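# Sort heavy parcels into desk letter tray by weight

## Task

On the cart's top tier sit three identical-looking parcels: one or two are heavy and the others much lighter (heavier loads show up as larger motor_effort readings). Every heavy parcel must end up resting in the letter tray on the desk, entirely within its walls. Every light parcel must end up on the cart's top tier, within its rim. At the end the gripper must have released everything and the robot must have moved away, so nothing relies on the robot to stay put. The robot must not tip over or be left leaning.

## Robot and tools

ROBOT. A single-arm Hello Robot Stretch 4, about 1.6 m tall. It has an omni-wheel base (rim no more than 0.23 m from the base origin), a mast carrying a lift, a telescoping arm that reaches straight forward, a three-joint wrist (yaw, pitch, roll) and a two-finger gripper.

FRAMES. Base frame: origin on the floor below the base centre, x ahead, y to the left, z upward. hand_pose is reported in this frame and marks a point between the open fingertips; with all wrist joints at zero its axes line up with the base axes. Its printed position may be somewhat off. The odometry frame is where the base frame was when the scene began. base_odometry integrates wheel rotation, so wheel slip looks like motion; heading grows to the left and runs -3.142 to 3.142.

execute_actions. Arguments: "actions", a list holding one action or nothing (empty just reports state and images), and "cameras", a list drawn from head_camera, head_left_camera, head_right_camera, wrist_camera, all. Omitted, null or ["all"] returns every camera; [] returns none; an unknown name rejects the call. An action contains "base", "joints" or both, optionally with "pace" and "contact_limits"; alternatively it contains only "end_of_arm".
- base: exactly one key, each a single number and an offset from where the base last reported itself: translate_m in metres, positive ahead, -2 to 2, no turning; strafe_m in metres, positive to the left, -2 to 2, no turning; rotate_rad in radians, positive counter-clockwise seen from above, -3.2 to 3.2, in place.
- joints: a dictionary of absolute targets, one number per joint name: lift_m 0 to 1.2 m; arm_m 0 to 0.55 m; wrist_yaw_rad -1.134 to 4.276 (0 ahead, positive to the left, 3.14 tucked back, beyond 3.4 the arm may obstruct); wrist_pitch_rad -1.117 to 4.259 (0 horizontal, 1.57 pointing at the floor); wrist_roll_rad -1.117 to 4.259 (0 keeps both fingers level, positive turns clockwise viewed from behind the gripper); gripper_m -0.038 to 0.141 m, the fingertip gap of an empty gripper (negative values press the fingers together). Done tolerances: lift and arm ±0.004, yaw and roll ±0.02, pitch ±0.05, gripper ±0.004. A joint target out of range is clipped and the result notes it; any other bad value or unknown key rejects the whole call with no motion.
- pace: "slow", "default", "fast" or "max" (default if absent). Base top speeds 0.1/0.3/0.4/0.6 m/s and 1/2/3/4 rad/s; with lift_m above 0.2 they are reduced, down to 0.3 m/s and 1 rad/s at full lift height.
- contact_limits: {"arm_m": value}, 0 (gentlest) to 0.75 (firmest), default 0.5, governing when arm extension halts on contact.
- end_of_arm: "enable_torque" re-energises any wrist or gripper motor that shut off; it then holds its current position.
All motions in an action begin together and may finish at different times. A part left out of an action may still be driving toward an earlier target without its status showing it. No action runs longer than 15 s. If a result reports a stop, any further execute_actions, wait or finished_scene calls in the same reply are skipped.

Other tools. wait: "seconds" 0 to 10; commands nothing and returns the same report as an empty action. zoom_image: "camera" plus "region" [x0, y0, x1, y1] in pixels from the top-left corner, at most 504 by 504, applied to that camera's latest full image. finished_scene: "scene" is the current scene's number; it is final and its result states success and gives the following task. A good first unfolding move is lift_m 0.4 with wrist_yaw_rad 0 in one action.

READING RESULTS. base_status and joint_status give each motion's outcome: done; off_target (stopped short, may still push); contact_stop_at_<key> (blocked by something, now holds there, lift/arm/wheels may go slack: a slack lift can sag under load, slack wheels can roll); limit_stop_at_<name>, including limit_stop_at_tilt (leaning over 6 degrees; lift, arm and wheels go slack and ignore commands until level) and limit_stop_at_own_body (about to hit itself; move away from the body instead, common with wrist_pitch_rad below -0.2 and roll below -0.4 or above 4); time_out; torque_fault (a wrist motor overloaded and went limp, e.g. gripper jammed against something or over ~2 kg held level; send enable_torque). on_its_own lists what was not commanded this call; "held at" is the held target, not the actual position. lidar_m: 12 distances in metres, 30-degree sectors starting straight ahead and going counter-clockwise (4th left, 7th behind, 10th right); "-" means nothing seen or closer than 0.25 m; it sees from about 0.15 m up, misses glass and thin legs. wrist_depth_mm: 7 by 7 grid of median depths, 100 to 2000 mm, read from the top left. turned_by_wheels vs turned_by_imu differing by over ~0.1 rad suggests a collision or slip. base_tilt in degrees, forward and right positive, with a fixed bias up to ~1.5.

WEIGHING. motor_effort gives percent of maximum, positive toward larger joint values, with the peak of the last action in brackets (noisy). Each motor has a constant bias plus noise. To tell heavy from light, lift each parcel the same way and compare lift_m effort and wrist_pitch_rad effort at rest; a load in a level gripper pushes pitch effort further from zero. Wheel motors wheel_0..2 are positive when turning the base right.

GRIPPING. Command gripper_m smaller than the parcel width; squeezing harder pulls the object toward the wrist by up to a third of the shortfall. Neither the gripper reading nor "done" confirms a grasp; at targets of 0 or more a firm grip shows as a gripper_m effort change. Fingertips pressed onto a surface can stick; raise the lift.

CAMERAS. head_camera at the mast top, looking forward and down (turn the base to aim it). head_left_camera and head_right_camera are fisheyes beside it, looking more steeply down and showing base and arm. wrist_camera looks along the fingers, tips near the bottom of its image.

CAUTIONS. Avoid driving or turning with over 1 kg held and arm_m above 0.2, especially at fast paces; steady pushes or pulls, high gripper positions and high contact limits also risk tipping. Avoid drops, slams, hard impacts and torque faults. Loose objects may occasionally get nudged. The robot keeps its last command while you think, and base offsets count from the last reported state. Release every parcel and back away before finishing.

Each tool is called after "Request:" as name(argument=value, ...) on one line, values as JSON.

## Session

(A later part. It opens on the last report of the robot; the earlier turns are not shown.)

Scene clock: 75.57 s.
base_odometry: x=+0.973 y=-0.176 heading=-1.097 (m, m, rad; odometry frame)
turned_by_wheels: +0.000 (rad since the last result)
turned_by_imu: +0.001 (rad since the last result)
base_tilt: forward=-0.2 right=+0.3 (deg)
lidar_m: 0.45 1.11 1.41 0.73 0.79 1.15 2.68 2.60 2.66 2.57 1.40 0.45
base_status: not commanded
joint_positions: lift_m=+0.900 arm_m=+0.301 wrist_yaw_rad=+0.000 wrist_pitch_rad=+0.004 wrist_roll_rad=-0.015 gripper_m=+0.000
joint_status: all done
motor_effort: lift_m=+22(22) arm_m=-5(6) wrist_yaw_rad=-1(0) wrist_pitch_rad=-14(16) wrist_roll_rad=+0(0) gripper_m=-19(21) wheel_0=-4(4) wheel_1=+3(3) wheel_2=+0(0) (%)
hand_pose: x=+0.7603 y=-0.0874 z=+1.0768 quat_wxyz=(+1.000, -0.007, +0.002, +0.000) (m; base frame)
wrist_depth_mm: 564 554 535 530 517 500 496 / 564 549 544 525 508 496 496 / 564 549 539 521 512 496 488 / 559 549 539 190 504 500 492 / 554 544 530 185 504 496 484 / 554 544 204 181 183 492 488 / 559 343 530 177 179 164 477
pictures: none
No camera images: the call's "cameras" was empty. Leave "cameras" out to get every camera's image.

Request:
execute_actions(actions=[{"joints":{"wrist_pitch_rad":1.45,"arm_m":0.386}}], cameras=[])

Request:
execute_actions(actions=[{"joints":{"lift_m":0.8}}], cameras=[])

Request:
execute_actions(actions=[{"joints":{"gripper_m":0.06}}], cameras=[])

Request:
execute_actions(actions=[{"joints":{"lift_m":0.88}}], cameras=[])

Request:
execute_actions(actions=[{"base":{"strafe_m":-0.135},"joints":{"arm_m":0.474,"gripper_m":0.08}}], cameras=["wrist_camera"])

Request:
execute_actions(actions=[{"joints":{"lift_m":0.797}}], cameras=[])

Request:
execute_actions(actions=[{"joints":{"gripper_m":0.0}}], cameras=[])

Request:
execute_actions(actions=[{"joints":{"lift_m":0.88}}], cameras=[])

Request:
execute_actions(actions=[{"joints":{"lift_m":0.9,"wrist_pitch_rad":0.0,"arm_m":0.3}}], cameras=["wrist_camera"])

Scene clock: 81.57 s.
base_odometry: x=+0.973 y=-0.176 heading=-1.097 (m, m, rad; odometry frame)
turned_by_wheels: +0.000 (rad since the last result)
turned_by_imu: +0.001 (rad since the last result)
base_tilt: forward=-0.1 right=+0.3 (deg)
lidar_m: 0.45 1.10 1.43 0.72 0.78 1.14 2.69 2.59 2.64 2.57 1.41 0.47
base_status: not commanded
joint_positions: lift_m=+0.900 arm_m=+0.385 wrist_yaw_rad=+0.000 wrist_pitch_rad=+1.450 wrist_roll_rad=-0.015 gripper_m=+0.001
joint_status: all done
motor_effort: lift_m=+22(22) arm_m=+5(6) wrist_yaw_rad=+3(1) wrist_pitch_rad=+0(10) wrist_roll_rad=+0(1) gripper_m=-20(21) wheel_0=-4(4) wheel_1=+3(3) wheel_2=+0(0) (%)
hand_pose: x=+0.5907 y=-0.0874 z=+0.7916 quat_wxyz=(+0.748, -0.005, +0.663, +0.005) (m; base frame)
wrist_depth_mm: 820 809 715 654 668 661 661 / 1098 1060 917 377 375 336 349 / 1078 1060 1078 368 368 312 364 / 1060 1042 366 190 355 306 353 / 1042 1025 355 185 347 347 345 / 1025 1025 202 180 183 340 340 / 991 569 283 177 179 163 334
pictures: none
No camera images: the call's "cameras" was empty. Leave "cameras" out to get every camera's image.

Scene clock: 83.00 s.
base_odometry: x=+0.973 y=-0.176 heading=-1.097 (m, m, rad; odometry frame)
turned_by_wheels: +0.000 (rad since the last result)
turned_by_imu: +0.000 (rad since the last result)
base_tilt: forward=-0.1 right=+0.3 (deg)
lidar_m: 0.44 1.08 1.41 0.72 0.77 1.17 2.66 2.59 2.63 2.55 1.42 0.43
base_status: not commanded
joint_positions: lift_m=+0.800 arm_m=+0.385 wrist_yaw_rad=+0.000 wrist_pitch_rad=+1.451 wrist_roll_rad=-0.015 gripper_m=+0.001
joint_status: all done
motor_effort: lift_m=+18(19) arm_m=+5(5) wrist_yaw_rad=+1(0) wrist_pitch_rad=-3(3) wrist_roll_rad=+0(0) gripper_m=-19(22) wheel_0=-4(4) wheel_1=+3(3) wheel_2=+0(0) (%)
hand_pose: x=+0.5905 y=-0.0874 z=+0.6919 quat_wxyz=(+0.748, -0.005, +0.663, +0.005) (m; base frame)
wrist_depth_mm: 820 798 277 278 273 271 220 / 991 991 270 272 270 263 214 / 976 976 265 265 264 255 208 / 960 946 259 190 255 246 204 / 946 917 255 185 251 252 249 / 891 904 203 181 183 245 244 / 891 172 224 176 178 163 241
pictures: none
No camera images: the call's "cameras" was empty. Leave "cameras" out to get every camera's image.

Scene clock: 84.40 s.
base_odometry: x=+0.973 y=-0.176 heading=-1.097 (m, m, rad; odometry frame)
turned_by_wheels: +0.000 (rad since the last result)
turned_by_imu: +0.000 (rad since the last result)
base_tilt: forward=-0.2 right=+0.3 (deg)
lidar_m: 0.44 1.09 1.43 0.71 0.79 1.15 2.68 2.61 2.66 2.58 1.42 0.48
base_status: not commanded
joint_positions: lift_m=+0.800 arm_m=+0.385 wrist_yaw_rad=+0.000 wrist_pitch_rad=+1.451 wrist_roll_rad=-0.015 gripper_m=+0.060
joint_status: all done
motor_effort: lift_m=+18(18) arm_m=+6(5) wrist_yaw_rad=+2(2) wrist_pitch_rad=-4(3) wrist_roll_rad=+0(0) gripper_m=-3(20) wheel_0=-4(4) wheel_1=+3(3) wheel_2=+0(0) (%)
hand_pose: x=+0.5905 y=-0.0874 z=+0.6919 quat_wxyz=(+0.748, -0.005, +0.663, +0.005) (m; base frame)
wrist_depth_mm: 820 798 277 277 276 271 220 / 991 991 271 271 272 263 214 / 960 976 265 266 262 253 208 / 946 946 259 208 256 244 204 / 931 946 256 202 253 250 248 / 904 891 212 199 203 245 245 / 891 878 243 176 240 239 240
pictures: none
No camera images: the call's "cameras" was empty. Leave "cameras" out to get every camera's image.

Scene clock: 85.70 s.
base_odometry: x=+0.973 y=-0.176 heading=-1.097 (m, m, rad; odometry frame)
turned_by_wheels: +0.000 (rad since the last result)
turned_by_imu: +0.000 (rad since the last result)
base_tilt: forward=-0.1 right=+0.2 (deg)
lidar_m: 0.45 1.08 1.40 0.73 0.80 1.16 2.69 2.61 2.62 2.57 1.45 0.46
base_status: not commanded
joint_positions: lift_m=+0.880 arm_m=+0.385 wrist_yaw_rad=+0.000 wrist_pitch_rad=+1.451 wrist_roll_rad=-0.015 gripper_m=+0.060
joint_status: all done
motor_effort: lift_m=+22(24) arm_m=+5(5) wrist_yaw_rad=-1(0) wrist_pitch_rad=-4(3) wrist_roll_rad=+0(0) gripper_m=-2(3) wheel_0=-4(4) wheel_1=+3(3) wheel_2=+0(0) (%)
hand_pose: x=+0.5905 y=-0.0874 z=+0.7716 quat_wxyz=(+0.748, -0.005, +0.663, +0.005) (m; base frame)
wrist_depth_mm: 809 798 715 330 322 466 627 / 1078 1042 917 357 355 314 347 / 1060 1078 351 345 345 293 345 / 1042 1042 343 338 338 285 332 / 1025 1008 336 281 330 325 330 / 991 976 212 277 211 324 320 / 960 960 317 214 317 317 315
pictures: none
No camera images: the call's "cameras" was empty. Leave "cameras" out to get every camera's image.

Scene clock: 87.37 s.
base_odometry: x=+0.853 y=-0.237 heading=-1.098 (m, m, rad; odometry frame)
turned_by_wheels: +0.000 (rad since the last result)
turned_by_imu: +0.000 (rad since the last result)
base_tilt: forward=+0.0 right=+0.3 (deg)
lidar_m: 0.44 0.48 1.56 0.86 0.92 1.32 2.61 2.57 2.50 2.44 1.42 0.47
base_status: done
joint_positions: lift_m=+0.880 arm_m=+0.473 wrist_yaw_rad=+0.000 wrist_pitch_rad=+1.450 wrist_roll_rad=-0.015 gripper_m=+0.080
joint_status: all done
motor_effort: lift_m=+22(21) arm_m=+5(6) wrist_yaw_rad=+0(1) wrist_pitch_rad=-3(2) wrist_roll_rad=+0(0) gripper_m=-3(5) wheel_0=+3(15) wheel_1=-4(10) wheel_2=+0(1) (%)
hand_pose: x=+0.6787 y=-0.0874 z=+0.7716 quat_wxyz=(+0.748, -0.005, +0.663, +0.005) (m; base frame)
wrist_depth_mm: 647 621 597 564 549 530 512 / 820 842 798 759 715 676 640 / 306 347 345 347 866 842 842 / 320 345 342 289 338 286 332 / 315 338 334 282 334 281 327 / 294 278 217 276 216 273 322 / 297 274 315 213 315 291 312
pictures: wrist_camera
Images, in order (width x height): wrist_camera 616x392.

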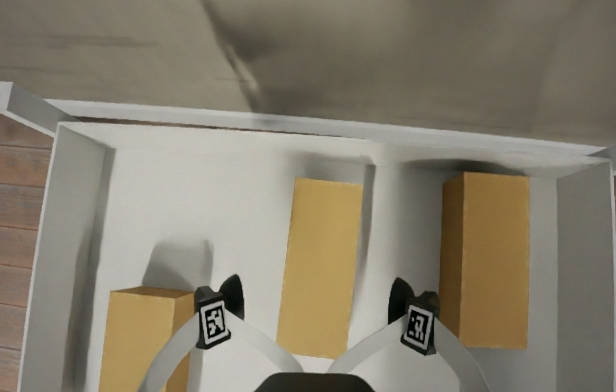

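Scene clock: 88.70 s.
base_odometry: x=+0.853 y=-0.237 heading=-1.098 (m, m, rad; odometry frame)
turned_by_wheels: +0.000 (rad since the last result)
turned_by_imu: +0.000 (rad since the last result)
base_tilt: forward=-0.1 right=+0.3 (deg)
lidar_m: 0.44 0.47 1.56 0.85 0.94 1.34 2.61 2.59 2.52 2.44 1.40 0.47
base_status: not commanded
joint_positions: lift_m=+0.797 arm_m=+0.473 wrist_yaw_rad=+0.000 wrist_pitch_rad=+1.450 wrist_roll_rad=-0.015 gripper_m=+0.080
joint_status: all done
motor_effort: lift_m=+17(19) arm_m=+5(5) wrist_yaw_rad=+1(2) wrist_pitch_rad=-4(1) wrist_roll_rad=+0(0) gripper_m=-3(1) wheel_0=+3(3) wheel_1=-4(4) wheel_2=+0(0) (%)
hand_pose: x=+0.6787 y=-0.0874 z=+0.6890 quat_wxyz=(+0.748, -0.005, +0.663, +0.005) (m; base frame)
wrist_depth_mm: 640 621 597 569 544 525 512 / 243 235 228 668 647 640 634 / 266 264 262 255 259 234 205 / 258 259 257 204 256 251 200 / 253 253 251 200 250 243 196 / 205 246 217 195 208 234 192 / 194 196 240 172 237 196 188
pictures: none
No camera images: the call's "cameras" was empty. Leave "cameras" out to get every camera's image.

Scene clock: 90.30 s.
base_odometry: x=+0.853 y=-0.237 heading=-1.098 (m, m, rad; odometry frame)
turned_by_wheels: +0.000 (rad since the last result)
turned_by_imu: +0.000 (rad since the last result)
base_tilt: forward=-0.1 right=+0.3 (deg)
lidar_m: 0.44 0.46 1.55 0.85 0.93 1.35 2.59 2.58 2.48 2.46 1.39 0.47
base_status: not commanded
joint_positions: lift_m=+0.797 arm_m=+0.473 wrist_yaw_rad=+0.000 wrist_pitch_rad=+1.451 wrist_roll_rad=-0.015 gripper_m=+0.001
joint_status: all done
motor_effort: lift_m=+18(18) arm_m=+5(5) wrist_yaw_rad=+1(0) wrist_pitch_rad=-4(5) wrist_roll_rad=+0(1) gripper_m=-19(19) wheel_0=+3(3) wheel_1=-4(4) wheel_2=+0(0) (%)
hand_pose: x=+0.6785 y=-0.0874 z=+0.6889 quat_wxyz=(+0.748, -0.005, +0.663, +0.005) (m; base frame)
wrist_depth_mm: 634 627 591 569 549 525 508 / 245 238 229 654 640 640 621 / 266 264 262 239 257 234 204 / 258 258 258 193 252 250 200 / 253 253 250 186 248 243 196 / 198 245 203 182 186 234 191 / 193 174 238 176 179 163 187
pictures: none
No camera images: the call's "cameras" was empty. Leave "cameras" out to get every camera's image.

Scene clock: 91.63 s.
base_odometry: x=+0.853 y=-0.237 heading=-1.098 (m, m, rad; odometry frame)
turned_by_wheels: +0.000 (rad since the last result)
turned_by_imu: +0.000 (rad since the last result)
base_tilt: forward=+0.0 right=+0.2 (deg)
lidar_m: 0.43 0.47 1.56 0.87 0.91 1.35 2.60 2.56 2.50 2.43 1.37 0.47
base_status: not commanded
joint_positions: lift_m=+0.880 arm_m=+0.473 wrist_yaw_rad=+0.000 wrist_pitch_rad=+1.451 wrist_roll_rad=-0.015 gripper_m=+0.001
joint_status: all done
motor_effort: lift_m=+23(25) arm_m=+5(5) wrist_yaw_rad=-1(0) wrist_pitch_rad=-5(5) wrist_roll_rad=+0(1) gripper_m=-21(23) wheel_0=+3(3) wheel_1=-4(4) wheel_2=+0(0) (%)
hand_pose: x=+0.6785 y=-0.0874 z=+0.7715 quat_wxyz=(+0.748, -0.005, +0.664, +0.005) (m; base frame)
wrist_depth_mm: 647 627 597 574 549 535 508 / 809 866 798 768 732 691 647 / 307 343 347 291 336 842 866 / 320 343 343 192 336 285 332 / 307 334 334 187 329 278 325 / 294 278 203 180 193 272 319 / 297 212 303 177 179 163 312
pictures: none
No camera images: the call's "cameras" was empty. Leave "cameras" out to get every camera's image.

Scene clock: 93.23 s.
base_odometry: x=+0.853 y=-0.237 heading=-1.098 (m, m, rad; odometry frame)
turned_by_wheels: +0.000 (rad since the last result)
turned_by_imu: +0.000 (rad since the last result)
base_tilt: forward=+0.0 right=+0.1 (deg)
lidar_m: 0.44 0.49 1.55 0.85 0.92 1.33 2.61 2.56 2.54 2.44 1.40 0.48
base_status: not commanded
joint_positions: lift_m=+0.900 arm_m=+0.301 wrist_yaw_rad=+0.000 wrist_pitch_rad=+0.007 wrist_roll_rad=-0.015 gripper_m=+0.000
joint_status: all done
motor_effort: lift_m=+23(26) arm_m=-5(8) wrist_yaw_rad=+0(1) wrist_pitch_rad=-23(27) wrist_roll_rad=+0(0) gripper_m=-19(23) wheel_0=+3(3) wheel_1=-4(4) wheel_2=+0(0) (%)
hand_pose: x=+0.7603 y=-0.0875 z=+1.0759 quat_wxyz=(+1.000, -0.007, +0.003, +0.000) (m; base frame)
wrist_depth_mm: 559 544 530 517 512 496 484 / 554 544 535 521 504 488 484 / 554 549 525 512 504 496 484 / 544 539 521 191 496 488 480 / 549 530 521 185 500 484 477 / 549 535 202 181 186 488 477 / 554 342 521 177 178 163 477
pictures: wrist_camera
Images, in order (width x height): wrist_camera 616x392.

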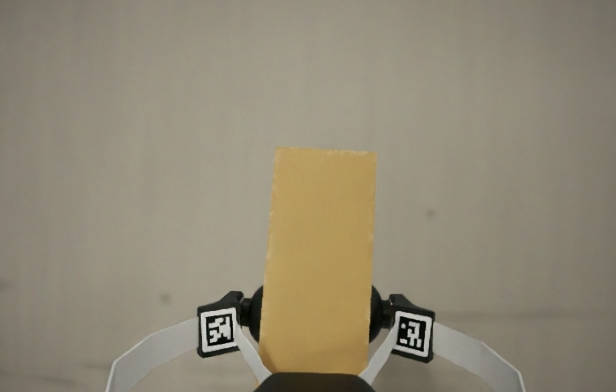

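Request:
execute_actions(actions=[{"joints":{"arm_m":0.0,"lift_m":1.0,"wrist_pitch_rad":0.8}}], cameras=[])

Request:
execute_actions(actions=[{"base":{"rotate_rad":-3.0}}])

Scene clock: 97.27 s.
base_odometry: x=+0.853 y=-0.237 heading=-1.098 (m, m, rad; odometry frame)
turned_by_wheels: +0.000 (rad since the last result)
turned_by_imu: +0.001 (rad since the last result)
base_tilt: forward=-0.1 right=+0.2 (deg)
lidar_m: 0.40 0.51 1.54 0.87 0.95 1.33 2.62 2.57 2.49 2.41 1.39 0.47
base_status: not commanded
joint_positions: lift_m=+1.000 arm_m=+0.001 wrist_yaw_rad=+0.000 wrist_pitch_rad=+0.805 wrist_roll_rad=-0.015 gripper_m=+0.001
joint_status: all done
motor_effort: lift_m=+23(26) arm_m=-5(7) wrist_yaw_rad=+1(1) wrist_pitch_rad=-17(17) wrist_roll_rad=+0(0) gripper_m=-20(23) wheel_0=+3(3) wheel_1=-4(4) wheel_2=+0(0) (%)
hand_pose: x=+0.3717 y=-0.0875 z=+0.9699 quat_wxyz=(+0.920, -0.007, +0.392, +0.003) (m; base frame)
wrist_depth_mm: 831 798 788 759 759 741 715 / 931 917 878 866 842 820 798 / 1042 1025 960 917 917 917 891 / 1281 1205 732 191 676 1042 1025 / 1366 1397 615 186 603 1160 1182 / 1281 1255 204 181 193 564 1281 / 1160 355 609 176 178 163 1138
pictures: none
No camera images: the call's "cameras" was empty. Leave "cameras" out to get every camera's image.

Scene clock: 100.43 s.
base_odometry: x=+0.853 y=-0.237 heading=+2.187 (m, m, rad; odometry frame)
turned_by_wheels: -2.999 (rad since the last result)
turned_by_imu: -2.948 (rad since the last result)
base_tilt: forward=-0.2 right=+0.3 (deg)
lidar_m: 0.40 2.66 2.43 2.29 1.26 0.45 0.43 1.16 1.51 0.89 0.97 1.62
base_status: done
joint_positions: lift_m=+1.000 arm_m=+0.001 wrist_yaw_rad=+0.000 wrist_pitch_rad=+0.805 wrist_roll_rad=-0.015 gripper_m=+0.001
joint_status: not commanded
motor_effort: lift_m=+23(23) arm_m=-5(5) wrist_yaw_rad=+2(0) wrist_pitch_rad=-15(17) wrist_roll_rad=+0(0) gripper_m=-18(20) wheel_0=+6(7) wheel_1=+4(8) wheel_2=+3(9) (%)
hand_pose: x=+0.3718 y=-0.0874 z=+0.9700 quat_wxyz=(+0.920, -0.007, +0.392, +0.003) (m; base frame)
wrist_depth_mm: - - - - - - - / - - - - - - - / - - - 1983 - - - / 1708 1661 1756 192 1618 1618 1756 / 1464 1464 1499 187 1430 1430 1464 / 1308 1281 203 181 185 1281 1255 / 1160 647 1118 177 178 163 1160
pictures: head_camera, head_left_camera, head_right_camera, wrist_camera
Images, in order (width x height): head_camera 420x560, head_left_camera 420x672, head_right_camera 420x672, wrist_camera 616x392.

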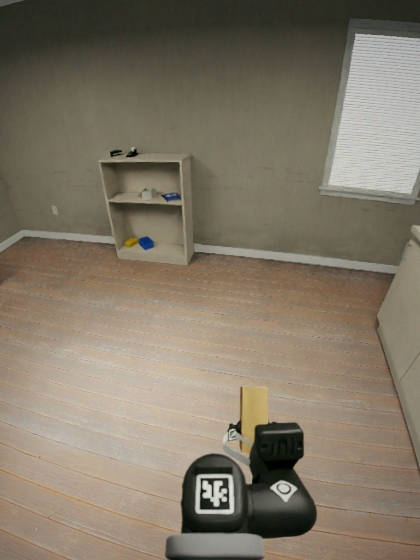

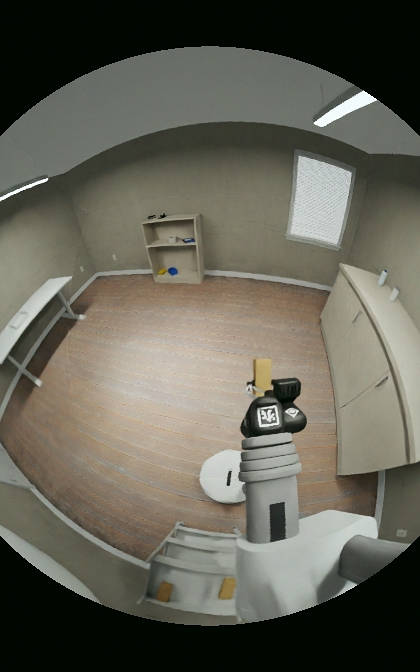

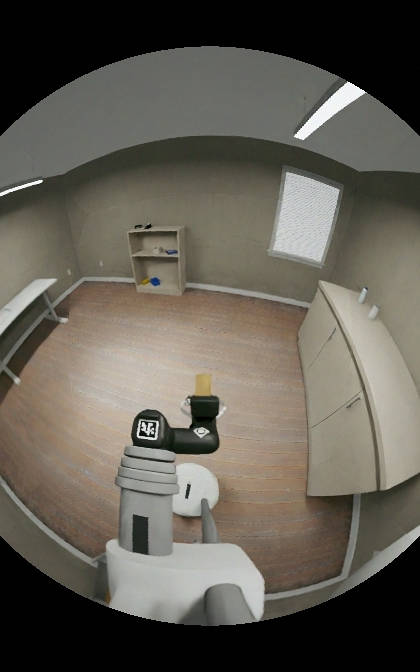

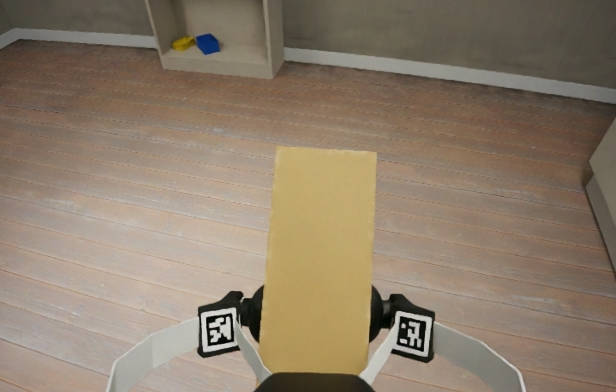

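Request:
execute_actions(actions=[{"base":{"translate_m":1.2}}], cameras=[])

Request:
execute_actions(actions=[{"base":{"rotate_rad":1.4}}])

Scene clock: 107.40 s.
base_odometry: x=+0.159 y=+0.742 heading=+2.187 (m, m, rad; odometry frame)
turned_by_wheels: +0.000 (rad since the last result)
turned_by_imu: -0.003 (rad since the last result)
base_tilt: forward=-0.2 right=+0.3 (deg)
lidar_m: 0.38 1.36 2.17 2.15 2.64 2.21 1.61 1.36 1.14 1.11 1.27 1.50
base_status: done
joint_positions: lift_m=+1.000 arm_m=+0.001 wrist_yaw_rad=+0.000 wrist_pitch_rad=+0.805 wrist_roll_rad=-0.015 gripper_m=+0.001
joint_status: not commanded
motor_effort: lift_m=+23(23) arm_m=-5(5) wrist_yaw_rad=+0(0) wrist_pitch_rad=-17(15) wrist_roll_rad=+0(0) gripper_m=-20(22) wheel_0=+5(8) wheel_1=+3(6) wheel_2=-3(12) (%)
hand_pose: x=+0.3718 y=-0.0874 z=+0.9700 quat_wxyz=(+0.920, -0.007, +0.392, +0.003) (m; base frame)
wrist_depth_mm: 1308 1229 1281 1281 1205 1160 1078 / 1537 1537 1464 1464 1336 1281 1205 / 1983 1756 1708 1576 1537 1430 1336 / 1708 1708 1618 191 1661 1618 1464 / 1499 1537 1464 186 1430 1499 1499 / 1281 1281 202 181 185 1281 1336 / 1182 640 1098 177 178 160 1160
pictures: none
No camera images: the call's "cameras" was empty. Leave "cameras" out to get every camera's image.

Scene clock: 109.57 s.
base_odometry: x=+0.159 y=+0.742 heading=-2.697 (m, m, rad; odometry frame)
turned_by_wheels: +1.399 (rad since the last result)
turned_by_imu: +1.376 (rad since the last result)
base_tilt: forward=-0.1 right=+0.4 (deg)
lidar_m: 0.40 2.27 2.27 1.57 1.58 1.15 1.12 1.20 1.59 1.50 1.34 1.76
base_status: done
joint_positions: lift_m=+1.000 arm_m=+0.001 wrist_yaw_rad=+0.000 wrist_pitch_rad=+0.805 wrist_roll_rad=-0.015 gripper_m=+0.001
joint_status: not commanded
motor_effort: lift_m=+22(23) arm_m=-6(5) wrist_yaw_rad=-1(1) wrist_pitch_rad=-15(16) wrist_roll_rad=+0(0) gripper_m=-22(20) wheel_0=-7(11) wheel_1=-3(8) wheel_2=-5(8) (%)
hand_pose: x=+0.3718 y=-0.0874 z=+0.9701 quat_wxyz=(+0.920, -0.007, +0.392, +0.003) (m; base frame)
wrist_depth_mm: - - - - - - - / - - - - - - - / 1983 1983 - - 1983 - - / 1756 1756 1708 192 1661 1661 1661 / 1464 1464 1464 186 1430 1464 1430 / 1336 1281 204 181 185 1336 1281 / 1138 634 1060 176 179 163 1182
pictures: head_camera, head_left_camera, head_right_camera, wrist_camera
Images, in order (width x height): head_camera 420x560, head_left_camera 420x672, head_right_camera 420x672, wrist_camera 616x392.

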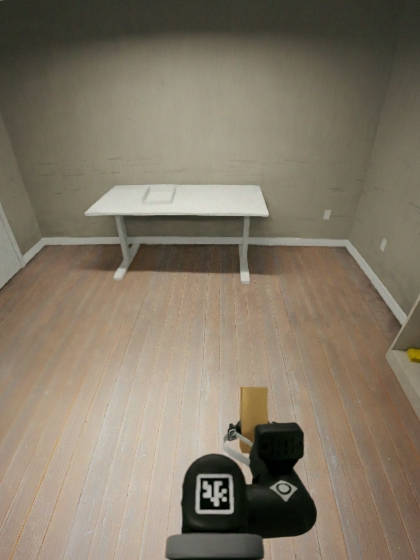

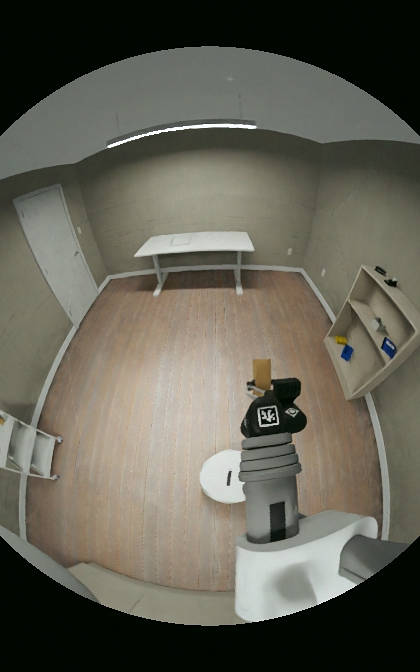

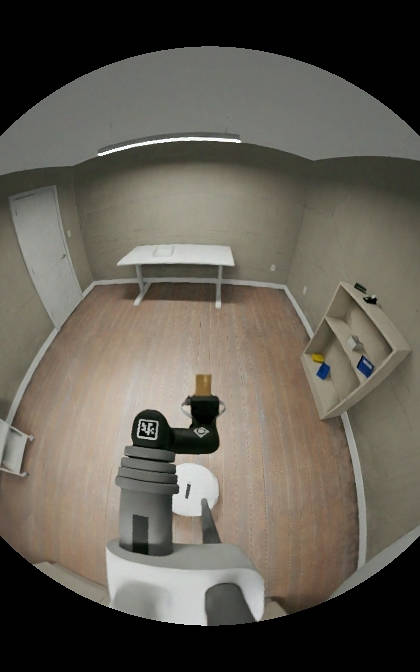

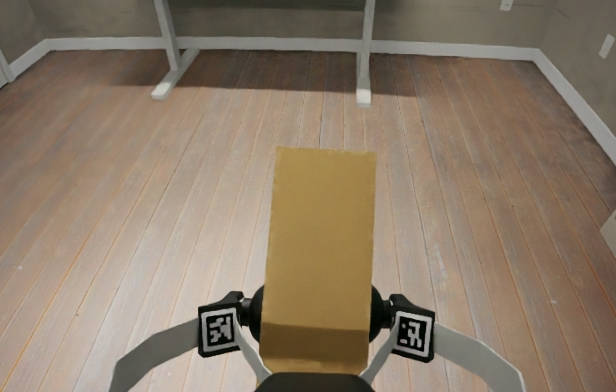

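Request:
execute_actions(actions=[{"base":{"translate_m":1.3},"joints":{"lift_m":1.1}}], cameras=[])

Request:
execute_actions(actions=[{"base":{"strafe_m":0.42},"joints":{"wrist_pitch_rad":1.45,"arm_m":0.3}}], cameras=["head_camera","wrist_camera"])

Scene clock: 118.23 s.
base_odometry: x=-1.014 y=+0.183 heading=-2.697 (m, m, rad; odometry frame)
turned_by_wheels: +0.001 (rad since the last result)
turned_by_imu: -0.003 (rad since the last result)
base_tilt: forward=-0.2 right=+0.4 (deg)
lidar_m: 0.38 0.92 1.27 2.15 2.03 2.32 2.42 2.19 1.30 1.22 1.63 0.91
base_status: done
joint_positions: lift_m=+1.100 arm_m=+0.001 wrist_yaw_rad=+0.000 wrist_pitch_rad=+0.805 wrist_roll_rad=-0.015 gripper_m=+0.001
joint_status: all done
motor_effort: lift_m=+23(25) arm_m=-5(5) wrist_yaw_rad=-1(1) wrist_pitch_rad=-15(15) wrist_roll_rad=+0(0) gripper_m=-22(20) wheel_0=+4(9) wheel_1=+5(10) wheel_2=-1(13) (%)
hand_pose: x=+0.3718 y=-0.0874 z=+1.0700 quat_wxyz=(+0.920, -0.007, +0.392, +0.003) (m; base frame)
wrist_depth_mm: 1464 1430 1397 1336 1366 1397 1397 / 1182 1138 1138 1138 1160 1537 1464 / 946 931 931 946 931 1708 1661 / 1808 1756 1756 191 842 1756 1808 / 1618 1618 1576 186 1499 1576 1618 / 1366 1397 204 181 185 1430 1430 / 1255 691 1229 176 178 163 1255
pictures: none
No camera images: the call's "cameras" was empty. Leave "cameras" out to get every camera's image.

Scene clock: 120.97 s.
base_odometry: x=-0.833 y=-0.196 heading=-2.697 (m, m, rad; odometry frame)
turned_by_wheels: +0.000 (rad since the last result)
turned_by_imu: +0.001 (rad since the last result)
base_tilt: forward=-0.2 right=+0.3 (deg)
lidar_m: 0.56 0.93 1.78 1.73 1.70 1.71 2.42 2.56 1.75 1.65 2.06 0.93
base_status: done
joint_positions: lift_m=+1.100 arm_m=+0.299 wrist_yaw_rad=+0.000 wrist_pitch_rad=+1.451 wrist_roll_rad=-0.015 gripper_m=+0.001
joint_status: all done
motor_effort: lift_m=+22(23) arm_m=+5(6) wrist_yaw_rad=+1(1) wrist_pitch_rad=-4(12) wrist_roll_rad=+1(0) gripper_m=-20(21) wheel_0=-4(12) wheel_1=+3(13) wheel_2=+0(2) (%)
hand_pose: x=+0.5045 y=-0.0874 z=+0.9916 quat_wxyz=(+0.748, -0.006, +0.664, +0.005) (m; base frame)
wrist_depth_mm: 1397 1308 1336 1308 1336 1229 554 / 1336 1308 1336 1308 1308 1281 1336 / 1308 1308 1308 1281 1255 1229 1255 / 1255 1255 1255 193 1205 1255 1229 / 1255 1229 1205 186 1229 1229 1205 / 1205 1205 204 181 193 1160 1205 / 1182 654 1060 177 178 163 1138
pictures: head_camera, wrist_camera
Images, in order (width x height): head_camera 420x560, wrist_camera 616x392.

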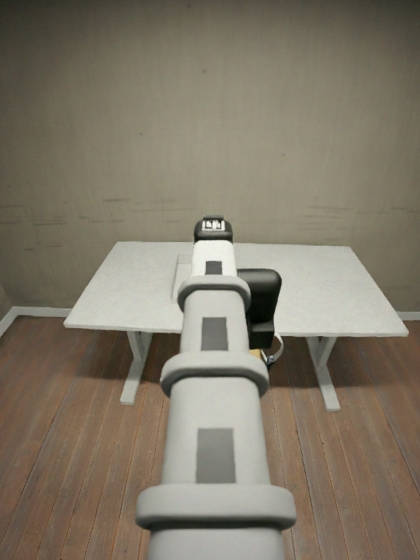

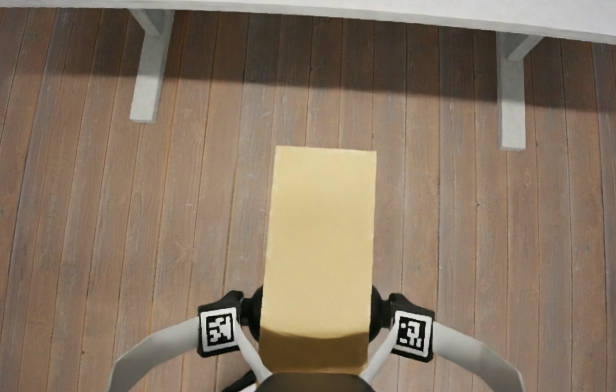

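Request:
execute_actions(actions=[{"base":{"strafe_m":0.08},"joints":{"arm_m":0.2}}], cameras=[])

Request:
execute_actions(actions=[{"base":{"translate_m":0.5}}], cameras=["head_left_camera","wrist_camera"])

Scene clock: 124.83 s.
base_odometry: x=-0.799 y=-0.268 heading=-2.697 (m, m, rad; odometry frame)
turned_by_wheels: +0.000 (rad since the last result)
turned_by_imu: +0.001 (rad since the last result)
base_tilt: forward=-0.1 right=+0.2 (deg)
lidar_m: 0.88 0.93 1.71 1.66 1.74 1.67 2.42 2.54 1.84 1.74 1.23 0.91
base_status: done
joint_positions: lift_m=+1.100 arm_m=+0.201 wrist_yaw_rad=+0.000 wrist_pitch_rad=+1.451 wrist_roll_rad=-0.015 gripper_m=+0.001
joint_status: all done
motor_effort: lift_m=+22(22) arm_m=-5(7) wrist_yaw_rad=-1(0) wrist_pitch_rad=-8(5) wrist_roll_rad=+0(0) gripper_m=-23(16) wheel_0=-2(12) wheel_1=+2(13) wheel_2=+0(1) (%)
hand_pose: x=+0.4062 y=-0.0874 z=+0.9915 quat_wxyz=(+0.748, -0.005, +0.664, +0.005) (m; base frame)
wrist_depth_mm: 1366 1366 1336 1366 1336 1308 1255 / 1336 1336 1308 1281 1281 1281 1281 / 1308 1255 1281 1308 1255 1255 1281 / 1281 1229 1255 192 1205 1229 1255 / 1229 1255 1229 186 1205 1229 1205 / 1182 1205 204 181 185 1160 1182 / 1182 661 946 176 178 164 1160
pictures: none
No camera images: the call's "cameras" was empty. Leave "cameras" out to get every camera's image.

Scene clock: 127.97 s.
base_odometry: x=-1.250 y=-0.484 heading=-2.696 (m, m, rad; odometry frame)
turned_by_wheels: +0.000 (rad since the last result)
turned_by_imu: -0.001 (rad since the last result)
base_tilt: forward=-0.1 right=+0.3 (deg)
lidar_m: 0.38 0.43 0.56 1.62 1.75 2.04 2.92 2.91 1.85 1.94 0.53 0.43
base_status: done
joint_positions: lift_m=+1.100 arm_m=+0.201 wrist_yaw_rad=+0.000 wrist_pitch_rad=+1.451 wrist_roll_rad=-0.015 gripper_m=+0.001
joint_status: not commanded
motor_effort: lift_m=+22(22) arm_m=-5(6) wrist_yaw_rad=+0(1) wrist_pitch_rad=-4(5) wrist_roll_rad=+0(0) gripper_m=-23(22) wheel_0=+4(9) wheel_1=+3(9) wheel_2=-3(12) (%)
hand_pose: x=+0.4063 y=-0.0874 z=+0.9916 quat_wxyz=(+0.748, -0.005, +0.663, +0.005) (m; base frame)
wrist_depth_mm: 554 549 539 535 539 535 535 / 544 539 525 530 525 521 517 / 525 521 521 517 517 517 512 / 521 512 512 192 504 504 496 / 508 504 496 186 492 496 484 / 1182 1229 203 181 185 1138 1160 / 1160 668 960 176 178 164 1160
pictures: head_left_camera, wrist_camera
Images, in order (width x height): head_left_camera 420x672, wrist_camera 616x392.

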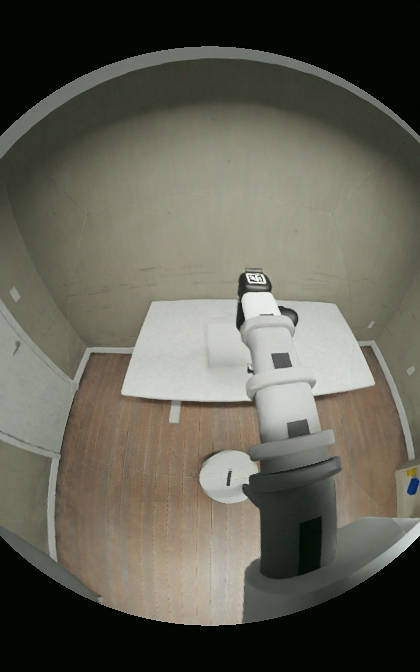

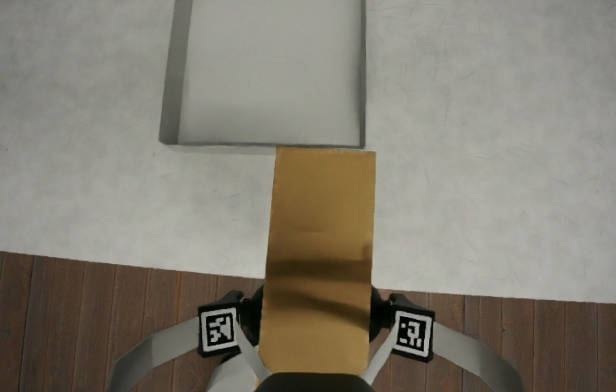

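Request:
execute_actions(actions=[{"base":{"strafe_m":0.057},"joints":{"arm_m":0.47,"lift_m":0.92},"pace":"slow"}], cameras=["wrist_camera"])

Scene clock: 134.00 s.
base_odometry: x=-1.226 y=-0.535 heading=-2.696 (m, m, rad; odometry frame)
turned_by_wheels: +0.000 (rad since the last result)
turned_by_imu: +0.001 (rad since the last result)
base_tilt: forward=-0.1 right=+0.4 (deg)
lidar_m: 0.38 0.43 0.57 1.57 1.69 2.01 2.94 2.99 1.88 1.92 0.52 0.41
base_status: done
joint_positions: lift_m=+0.920 arm_m=+0.469 wrist_yaw_rad=+0.000 wrist_pitch_rad=+1.451 wrist_roll_rad=-0.015 gripper_m=+0.001
joint_status: all done
motor_effort: lift_m=+18(20) arm_m=+5(5) wrist_yaw_rad=+1(0) wrist_pitch_rad=-5(5) wrist_roll_rad=+0(0) gripper_m=-24(18) wheel_0=-7(10) wheel_1=+4(9) wheel_2=+0(1) (%)
hand_pose: x=+0.6744 y=-0.0874 z=+0.8119 quat_wxyz=(+0.748, -0.005, +0.664, +0.005) (m; base frame)
wrist_depth_mm: 351 347 343 340 336 338 340 / 343 338 338 334 332 330 330 / 336 327 329 329 329 324 324 / 325 322 319 193 315 317 317 / 319 310 314 187 309 306 310 / 312 304 204 181 193 300 304 / 307 202 298 176 178 163 298
pictures: wrist_camera
Images, in order (width x height): wrist_camera 616x392.

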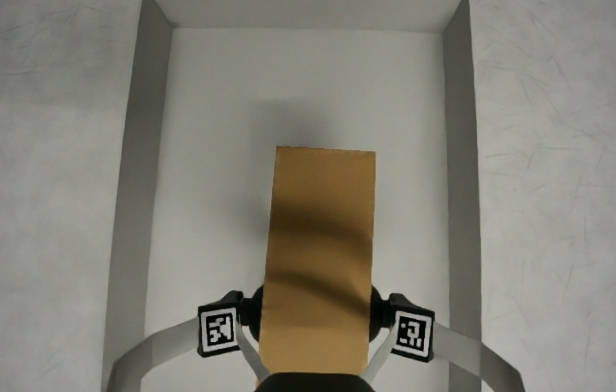

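Request:
execute_actions(actions=[{"joints":{"arm_m":0.49,"lift_m":0.862},"pace":"slow"}], cameras=[])

Request:
execute_actions(actions=[{"joints":{"gripper_m":0.08}}], cameras=[])

Request:
execute_actions(actions=[{"joints":{"lift_m":1.05}}], cameras=["wrist_camera"])

Scene clock: 138.00 s.
base_odometry: x=-1.226 y=-0.535 heading=-2.696 (m, m, rad; odometry frame)
turned_by_wheels: +0.000 (rad since the last result)
turned_by_imu: +0.001 (rad since the last result)
base_tilt: forward=-0.1 right=+0.3 (deg)
lidar_m: 0.38 0.40 0.60 1.57 1.65 2.02 2.91 3.01 1.88 1.94 0.55 0.42
base_status: not commanded
joint_positions: lift_m=+0.862 arm_m=+0.489 wrist_yaw_rad=+0.000 wrist_pitch_rad=+1.451 wrist_roll_rad=-0.015 gripper_m=+0.001
joint_status: all done
motor_effort: lift_m=+18(18) arm_m=+5(4) wrist_yaw_rad=+0(0) wrist_pitch_rad=-5(6) wrist_roll_rad=+0(0) gripper_m=-21(21) wheel_0=-7(6) wheel_1=+5(5) wheel_2=+0(0) (%)
hand_pose: x=+0.6944 y=-0.0874 z=+0.7539 quat_wxyz=(+0.748, -0.005, +0.664, +0.005) (m; base frame)
wrist_depth_mm: 289 270 279 277 276 271 276 / 278 273 272 272 271 249 271 / 272 266 267 265 264 247 265 / 265 262 260 193 257 246 258 / 238 257 255 186 251 243 253 / 220 251 203 181 193 238 248 / 208 195 243 176 178 163 242
pictures: none
No camera images: the call's "cameras" was empty. Leave "cameras" out to get every camera's image.

Scene clock: 139.60 s.
base_odometry: x=-1.226 y=-0.535 heading=-2.696 (m, m, rad; odometry frame)
turned_by_wheels: +0.000 (rad since the last result)
turned_by_imu: +0.000 (rad since the last result)
base_tilt: forward=+0.0 right=+0.3 (deg)
lidar_m: 0.37 0.41 0.58 1.57 1.68 2.02 2.93 2.99 1.89 1.94 0.54 0.42
base_status: not commanded
joint_positions: lift_m=+0.862 arm_m=+0.489 wrist_yaw_rad=+0.000 wrist_pitch_rad=+1.451 wrist_roll_rad=-0.015 gripper_m=+0.080
joint_status: all done
motor_effort: lift_m=+19(19) arm_m=+5(5) wrist_yaw_rad=+0(0) wrist_pitch_rad=-3(4) wrist_roll_rad=+0(1) gripper_m=+2(13) wheel_0=-7(7) wheel_1=+4(5) wheel_2=+0(0) (%)
hand_pose: x=+0.6945 y=-0.0874 z=+0.7539 quat_wxyz=(+0.748, -0.005, +0.663, +0.005) (m; base frame)
wrist_depth_mm: 287 271 279 279 277 272 278 / 279 272 274 273 271 268 272 / 273 266 270 268 265 248 267 / 267 263 263 209 259 245 260 / 240 257 256 205 253 242 254 / 220 251 217 199 206 237 247 / 208 247 245 175 243 202 244
pictures: none
No camera images: the call's "cameras" was empty. Leave "cameras" out to get every camera's image.

Scene clock: 141.47 s.
base_odometry: x=-1.226 y=-0.535 heading=-2.696 (m, m, rad; odometry frame)
turned_by_wheels: +0.000 (rad since the last result)
turned_by_imu: +0.000 (rad since the last result)
base_tilt: forward=-0.2 right=+0.3 (deg)
lidar_m: 0.39 0.42 0.61 1.57 1.68 2.02 2.94 2.97 1.90 1.93 0.55 0.41
base_status: not commanded
joint_positions: lift_m=+1.050 arm_m=+0.489 wrist_yaw_rad=+0.000 wrist_pitch_rad=+1.451 wrist_roll_rad=-0.015 gripper_m=+0.080
joint_status: all done
motor_effort: lift_m=+22(23) arm_m=+5(5) wrist_yaw_rad=+1(0) wrist_pitch_rad=-4(4) wrist_roll_rad=+0(0) gripper_m=+0(1) wheel_0=-7(7) wheel_1=+5(4) wheel_2=+0(0) (%)
hand_pose: x=+0.6945 y=-0.0874 z=+0.9416 quat_wxyz=(+0.748, -0.005, +0.663, +0.005) (m; base frame)
wrist_depth_mm: 504 488 492 488 484 477 480 / 488 480 477 469 469 473 469 / 473 469 466 466 459 459 462 / 466 459 455 452 445 455 445 / 455 449 445 392 439 442 436 / 442 442 217 427 216 430 430 / 436 430 421 289 421 421 421
pictures: wrist_camera
Images, in order (width x height): wrist_camera 616x392.

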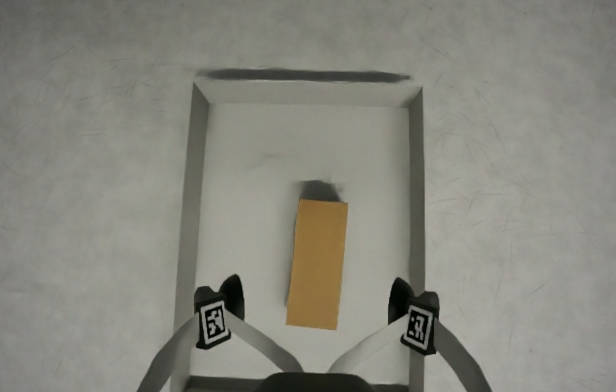

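Request:
execute_actions(actions=[{"joints":{"arm_m":0.0},"base":{"translate_m":-0.6}}], cameras=[])

Request:
execute_actions(actions=[{"base":{"rotate_rad":2.9}}])

Scene clock: 147.23 s.
base_odometry: x=-0.684 y=-0.277 heading=-2.697 (m, m, rad; odometry frame)
turned_by_wheels: +0.000 (rad since the last result)
turned_by_imu: +0.003 (rad since the last result)
base_tilt: forward=-0.2 right=+0.3 (deg)
lidar_m: 0.97 1.04 1.63 1.58 1.59 1.55 2.31 2.47 1.89 1.80 1.37 1.02
base_status: done
joint_positions: lift_m=+1.050 arm_m=+0.001 wrist_yaw_rad=+0.000 wrist_pitch_rad=+1.451 wrist_roll_rad=-0.015 gripper_m=+0.080
joint_status: all done
motor_effort: lift_m=+21(22) arm_m=-5(7) wrist_yaw_rad=+2(0) wrist_pitch_rad=-3(4) wrist_roll_rad=+1(0) gripper_m=+1(4) wheel_0=-5(10) wheel_1=-3(10) wheel_2=+2(12) (%)
hand_pose: x=+0.2064 y=-0.0874 z=+0.9417 quat_wxyz=(+0.748, -0.005, +0.663, +0.005) (m; base frame)
wrist_depth_mm: 1308 1336 1255 1281 1281 1281 1255 / 1281 1255 1281 1308 1255 1229 1229 / 1255 1255 1255 1205 1205 1205 1182 / 1229 1205 1205 1229 1205 1205 1182 / 1182 1182 1182 1160 1160 1118 1160 / 1160 1138 217 946 216 1138 1138 / 1138 1118 917 530 1098 1118 1118
pictures: none
No camera images: the call's "cameras" was empty. Leave "cameras" out to get every camera's image.

Scene clock: 150.50 s.
base_odometry: x=-0.684 y=-0.277 heading=+0.202 (m, m, rad; odometry frame)
turned_by_wheels: +2.899 (rad since the last result)
turned_by_imu: +2.851 (rad since the last result)
base_tilt: forward=-0.2 right=+0.2 (deg)
lidar_m: 2.28 2.28 2.39 1.78 1.79 1.10 0.99 1.01 1.82 1.61 1.60 1.56
base_status: done
joint_positions: lift_m=+1.050 arm_m=+0.001 wrist_yaw_rad=+0.000 wrist_pitch_rad=+1.450 wrist_roll_rad=-0.015 gripper_m=+0.080
joint_status: not commanded
motor_effort: lift_m=+20(21) arm_m=-5(6) wrist_yaw_rad=+1(0) wrist_pitch_rad=-2(3) wrist_roll_rad=+0(0) gripper_m=+1(2) wheel_0=-5(11) wheel_1=-5(8) wheel_2=-3(8) (%)
hand_pose: x=+0.2065 y=-0.0874 z=+0.9418 quat_wxyz=(+0.748, -0.005, +0.663, +0.005) (m; base frame)
wrist_depth_mm: 1308 1281 1308 1255 1281 1255 1308 / 1281 1281 1255 1255 1255 1229 1229 / 1281 1205 1229 1255 1255 1205 1205 / 1182 1229 1182 1160 1182 1205 1160 / 1205 1205 1138 1182 1205 1160 1160 / 1138 1160 218 946 216 1138 1098 / 1118 1118 917 530 1098 1098 1118
pictures: head_camera, head_left_camera, head_right_camera, wrist_camera
Images, in order (width x height): head_camera 420x560, head_left_camera 420x672, head_right_camera 420x672, wrist_camera 616x392.

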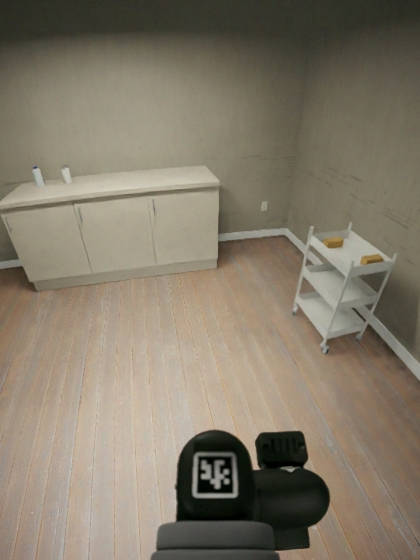

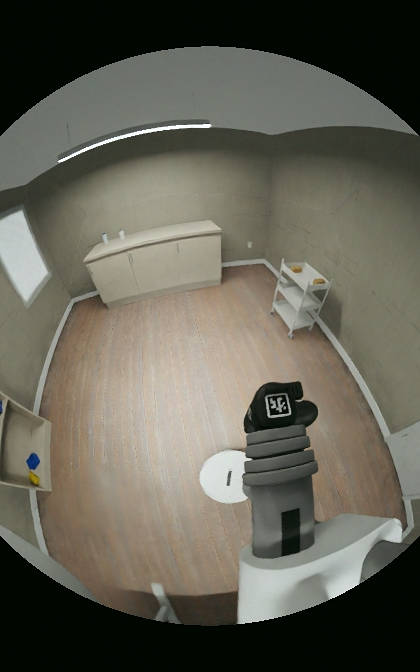

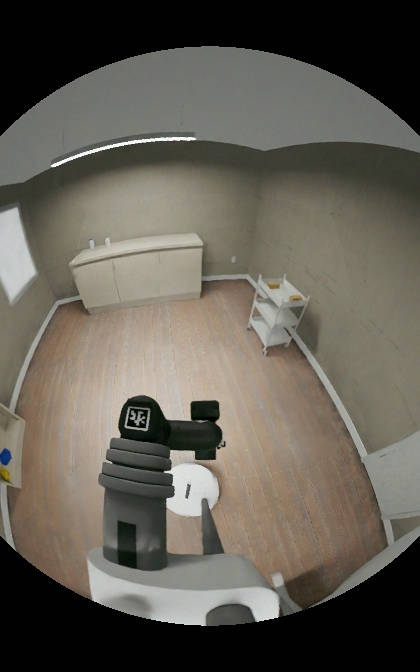

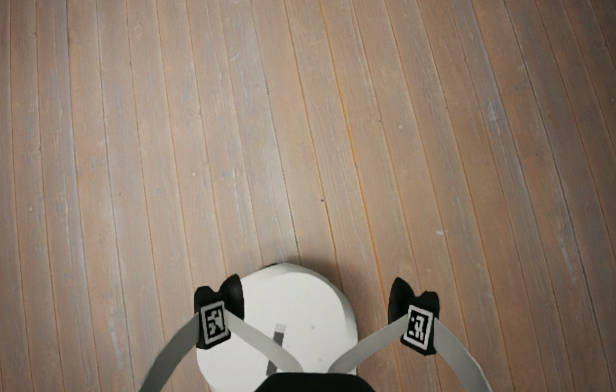

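Request:
execute_actions(actions=[{"base":{"rotate_rad":-0.217}}], cameras=[])

Request:
execute_actions(actions=[{"base":{"translate_m":1.42}}], cameras=[])

Request:
execute_actions(actions=[{"base":{"rotate_rad":-1.09},"joints":{"lift_m":0.95,"gripper_m":0.07}}], cameras=[])

Request:
execute_actions(actions=[{"joints":{"arm_m":0.474}}], cameras=["wrist_camera"])

Scene clock: 155.17 s.
base_odometry: x=-0.684 y=-0.277 heading=-0.014 (m, m, rad; odometry frame)
turned_by_wheels: -0.216 (rad since the last result)
turned_by_imu: -0.211 (rad since the last result)
base_tilt: forward=-0.2 right=+0.2 (deg)
lidar_m: 1.63 2.28 2.50 1.83 1.78 1.28 1.00 0.99 1.11 1.64 1.60 1.56
base_status: done
joint_positions: lift_m=+1.050 arm_m=+0.001 wrist_yaw_rad=+0.000 wrist_pitch_rad=+1.450 wrist_roll_rad=-0.015 gripper_m=+0.080
joint_status: not commanded
motor_effort: lift_m=+20(20) arm_m=-5(5) wrist_yaw_rad=+1(0) wrist_pitch_rad=-2(4) wrist_roll_rad=+0(0) gripper_m=-1(4) wheel_0=+6(5) wheel_1=+5(6) wheel_2=+5(8) (%)
hand_pose: x=+0.2065 y=-0.0874 z=+0.9418 quat_wxyz=(+0.748, -0.005, +0.663, +0.005) (m; base frame)
wrist_depth_mm: 1281 1281 1308 1281 1281 1255 1255 / 1281 1281 1255 1255 1281 1255 1255 / 1255 1255 1229 1205 1205 1205 1205 / 1229 1205 1205 1205 1205 1205 1205 / 1205 1160 1182 1160 1182 1138 1160 / 1205 1160 216 931 216 1138 1138 / 1138 1138 931 525 1118 1098 1078
pictures: none
No camera images: the call's "cameras" was empty. Leave "cameras" out to get every camera's image.

Scene clock: 161.37 s.
base_odometry: x=+0.736 y=-0.296 heading=-0.013 (m, m, rad; odometry frame)
turned_by_wheels: +0.000 (rad since the last result)
turned_by_imu: -0.005 (rad since the last result)
base_tilt: forward=-0.2 right=+0.2 (deg)
lidar_m: 1.57 1.01 1.10 1.60 2.52 2.60 3.15 2.30 1.36 0.45 0.44 0.47
base_status: done
joint_positions: lift_m=+1.050 arm_m=+0.001 wrist_yaw_rad=+0.000 wrist_pitch_rad=+1.450 wrist_roll_rad=-0.015 gripper_m=+0.080
joint_status: not commanded
motor_effort: lift_m=+20(20) arm_m=-5(5) wrist_yaw_rad=+0(1) wrist_pitch_rad=-5(3) wrist_roll_rad=+1(0) gripper_m=+0(0) wheel_0=+5(9) wheel_1=+4(9) wheel_2=-3(15) (%)
hand_pose: x=+0.2065 y=-0.0874 z=+0.9418 quat_wxyz=(+0.748, -0.005, +0.663, +0.005) (m; base frame)
wrist_depth_mm: 1060 1281 1308 1281 1281 1229 931 / 1281 1281 1281 1255 1255 530 530 / 1255 1229 1205 1182 1229 525 517 / 1205 1205 1255 1182 1078 778 508 / 1205 1182 1138 1205 1160 768 492 / 1205 1160 217 931 216 820 723 / 1138 1138 931 530 1118 1118 1118
pictures: none
No camera images: the call's "cameras" was empty. Leave "cameras" out to get every camera's image.

Scene clock: 163.40 s.
base_odometry: x=+0.736 y=-0.296 heading=-1.102 (m, m, rad; odometry frame)
turned_by_wheels: -1.089 (rad since the last result)
turned_by_imu: -1.070 (rad since the last result)
base_tilt: forward=-0.2 right=+0.3 (deg)
lidar_m: 0.42 0.47 1.49 0.99 1.05 1.53 2.56 2.60 2.35 2.29 1.36 0.45
base_status: done
joint_positions: lift_m=+0.950 arm_m=+0.001 wrist_yaw_rad=+0.000 wrist_pitch_rad=+1.450 wrist_roll_rad=-0.015 gripper_m=+0.070
joint_status: all done
motor_effort: lift_m=+17(20) arm_m=-6(6) wrist_yaw_rad=-1(0) wrist_pitch_rad=-2(2) wrist_roll_rad=+0(0) gripper_m=+0(1) wheel_0=+6(8) wheel_1=+3(10) wheel_2=+3(11) (%)
hand_pose: x=+0.2065 y=-0.0874 z=+0.8420 quat_wxyz=(+0.748, -0.005, +0.663, +0.005) (m; base frame)
wrist_depth_mm: 436 433 455 445 1160 1160 1160 / 1138 715 723 715 1160 1138 1118 / 1160 960 976 878 1118 1098 1098 / 1098 1098 1118 1078 1098 1098 1060 / 1078 1098 1060 1078 1042 1060 1060 / 1060 1042 212 831 216 1042 1025 / 1025 1042 820 484 991 1025 1008
pictures: none
No camera images: the call's "cameras" was empty. Leave "cameras" out to get every camera's image.

Scene clock: 165.87 s.
base_odometry: x=+0.736 y=-0.296 heading=-1.102 (m, m, rad; odometry frame)
turned_by_wheels: +0.000 (rad since the last result)
turned_by_imu: +0.000 (rad since the last result)
base_tilt: forward=-0.1 right=+0.2 (deg)
lidar_m: 0.43 0.45 1.51 1.01 1.06 1.54 2.61 2.57 2.35 2.30 1.41 0.41
base_status: not commanded
joint_positions: lift_m=+0.950 arm_m=+0.473 wrist_yaw_rad=+0.000 wrist_pitch_rad=+1.450 wrist_roll_rad=-0.015 gripper_m=+0.070
joint_status: all done
motor_effort: lift_m=+17(17) arm_m=+5(4) wrist_yaw_rad=+1(1) wrist_pitch_rad=-3(4) wrist_roll_rad=+0(1) gripper_m=-1(1) wheel_0=+6(6) wheel_1=+3(3) wheel_2=+3(3) (%)
hand_pose: x=+0.6787 y=-0.0874 z=+0.8420 quat_wxyz=(+0.748, -0.005, +0.663, +0.005) (m; base frame)
wrist_depth_mm: 585 580 549 535 521 508 492 / 809 778 750 723 691 654 621 / 1138 1098 1098 1042 991 960 904 / 418 415 413 382 1078 1060 1078 / 407 410 404 355 1025 1060 1060 / 389 402 212 347 216 1042 1060 / 373 389 387 272 384 1008 1025
pictures: wrist_camera
Images, in order (width x height): wrist_camera 616x392.

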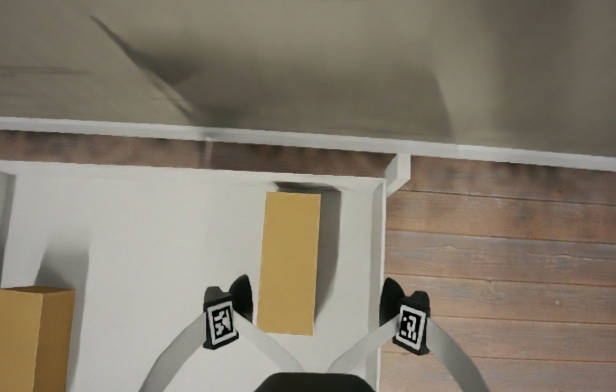

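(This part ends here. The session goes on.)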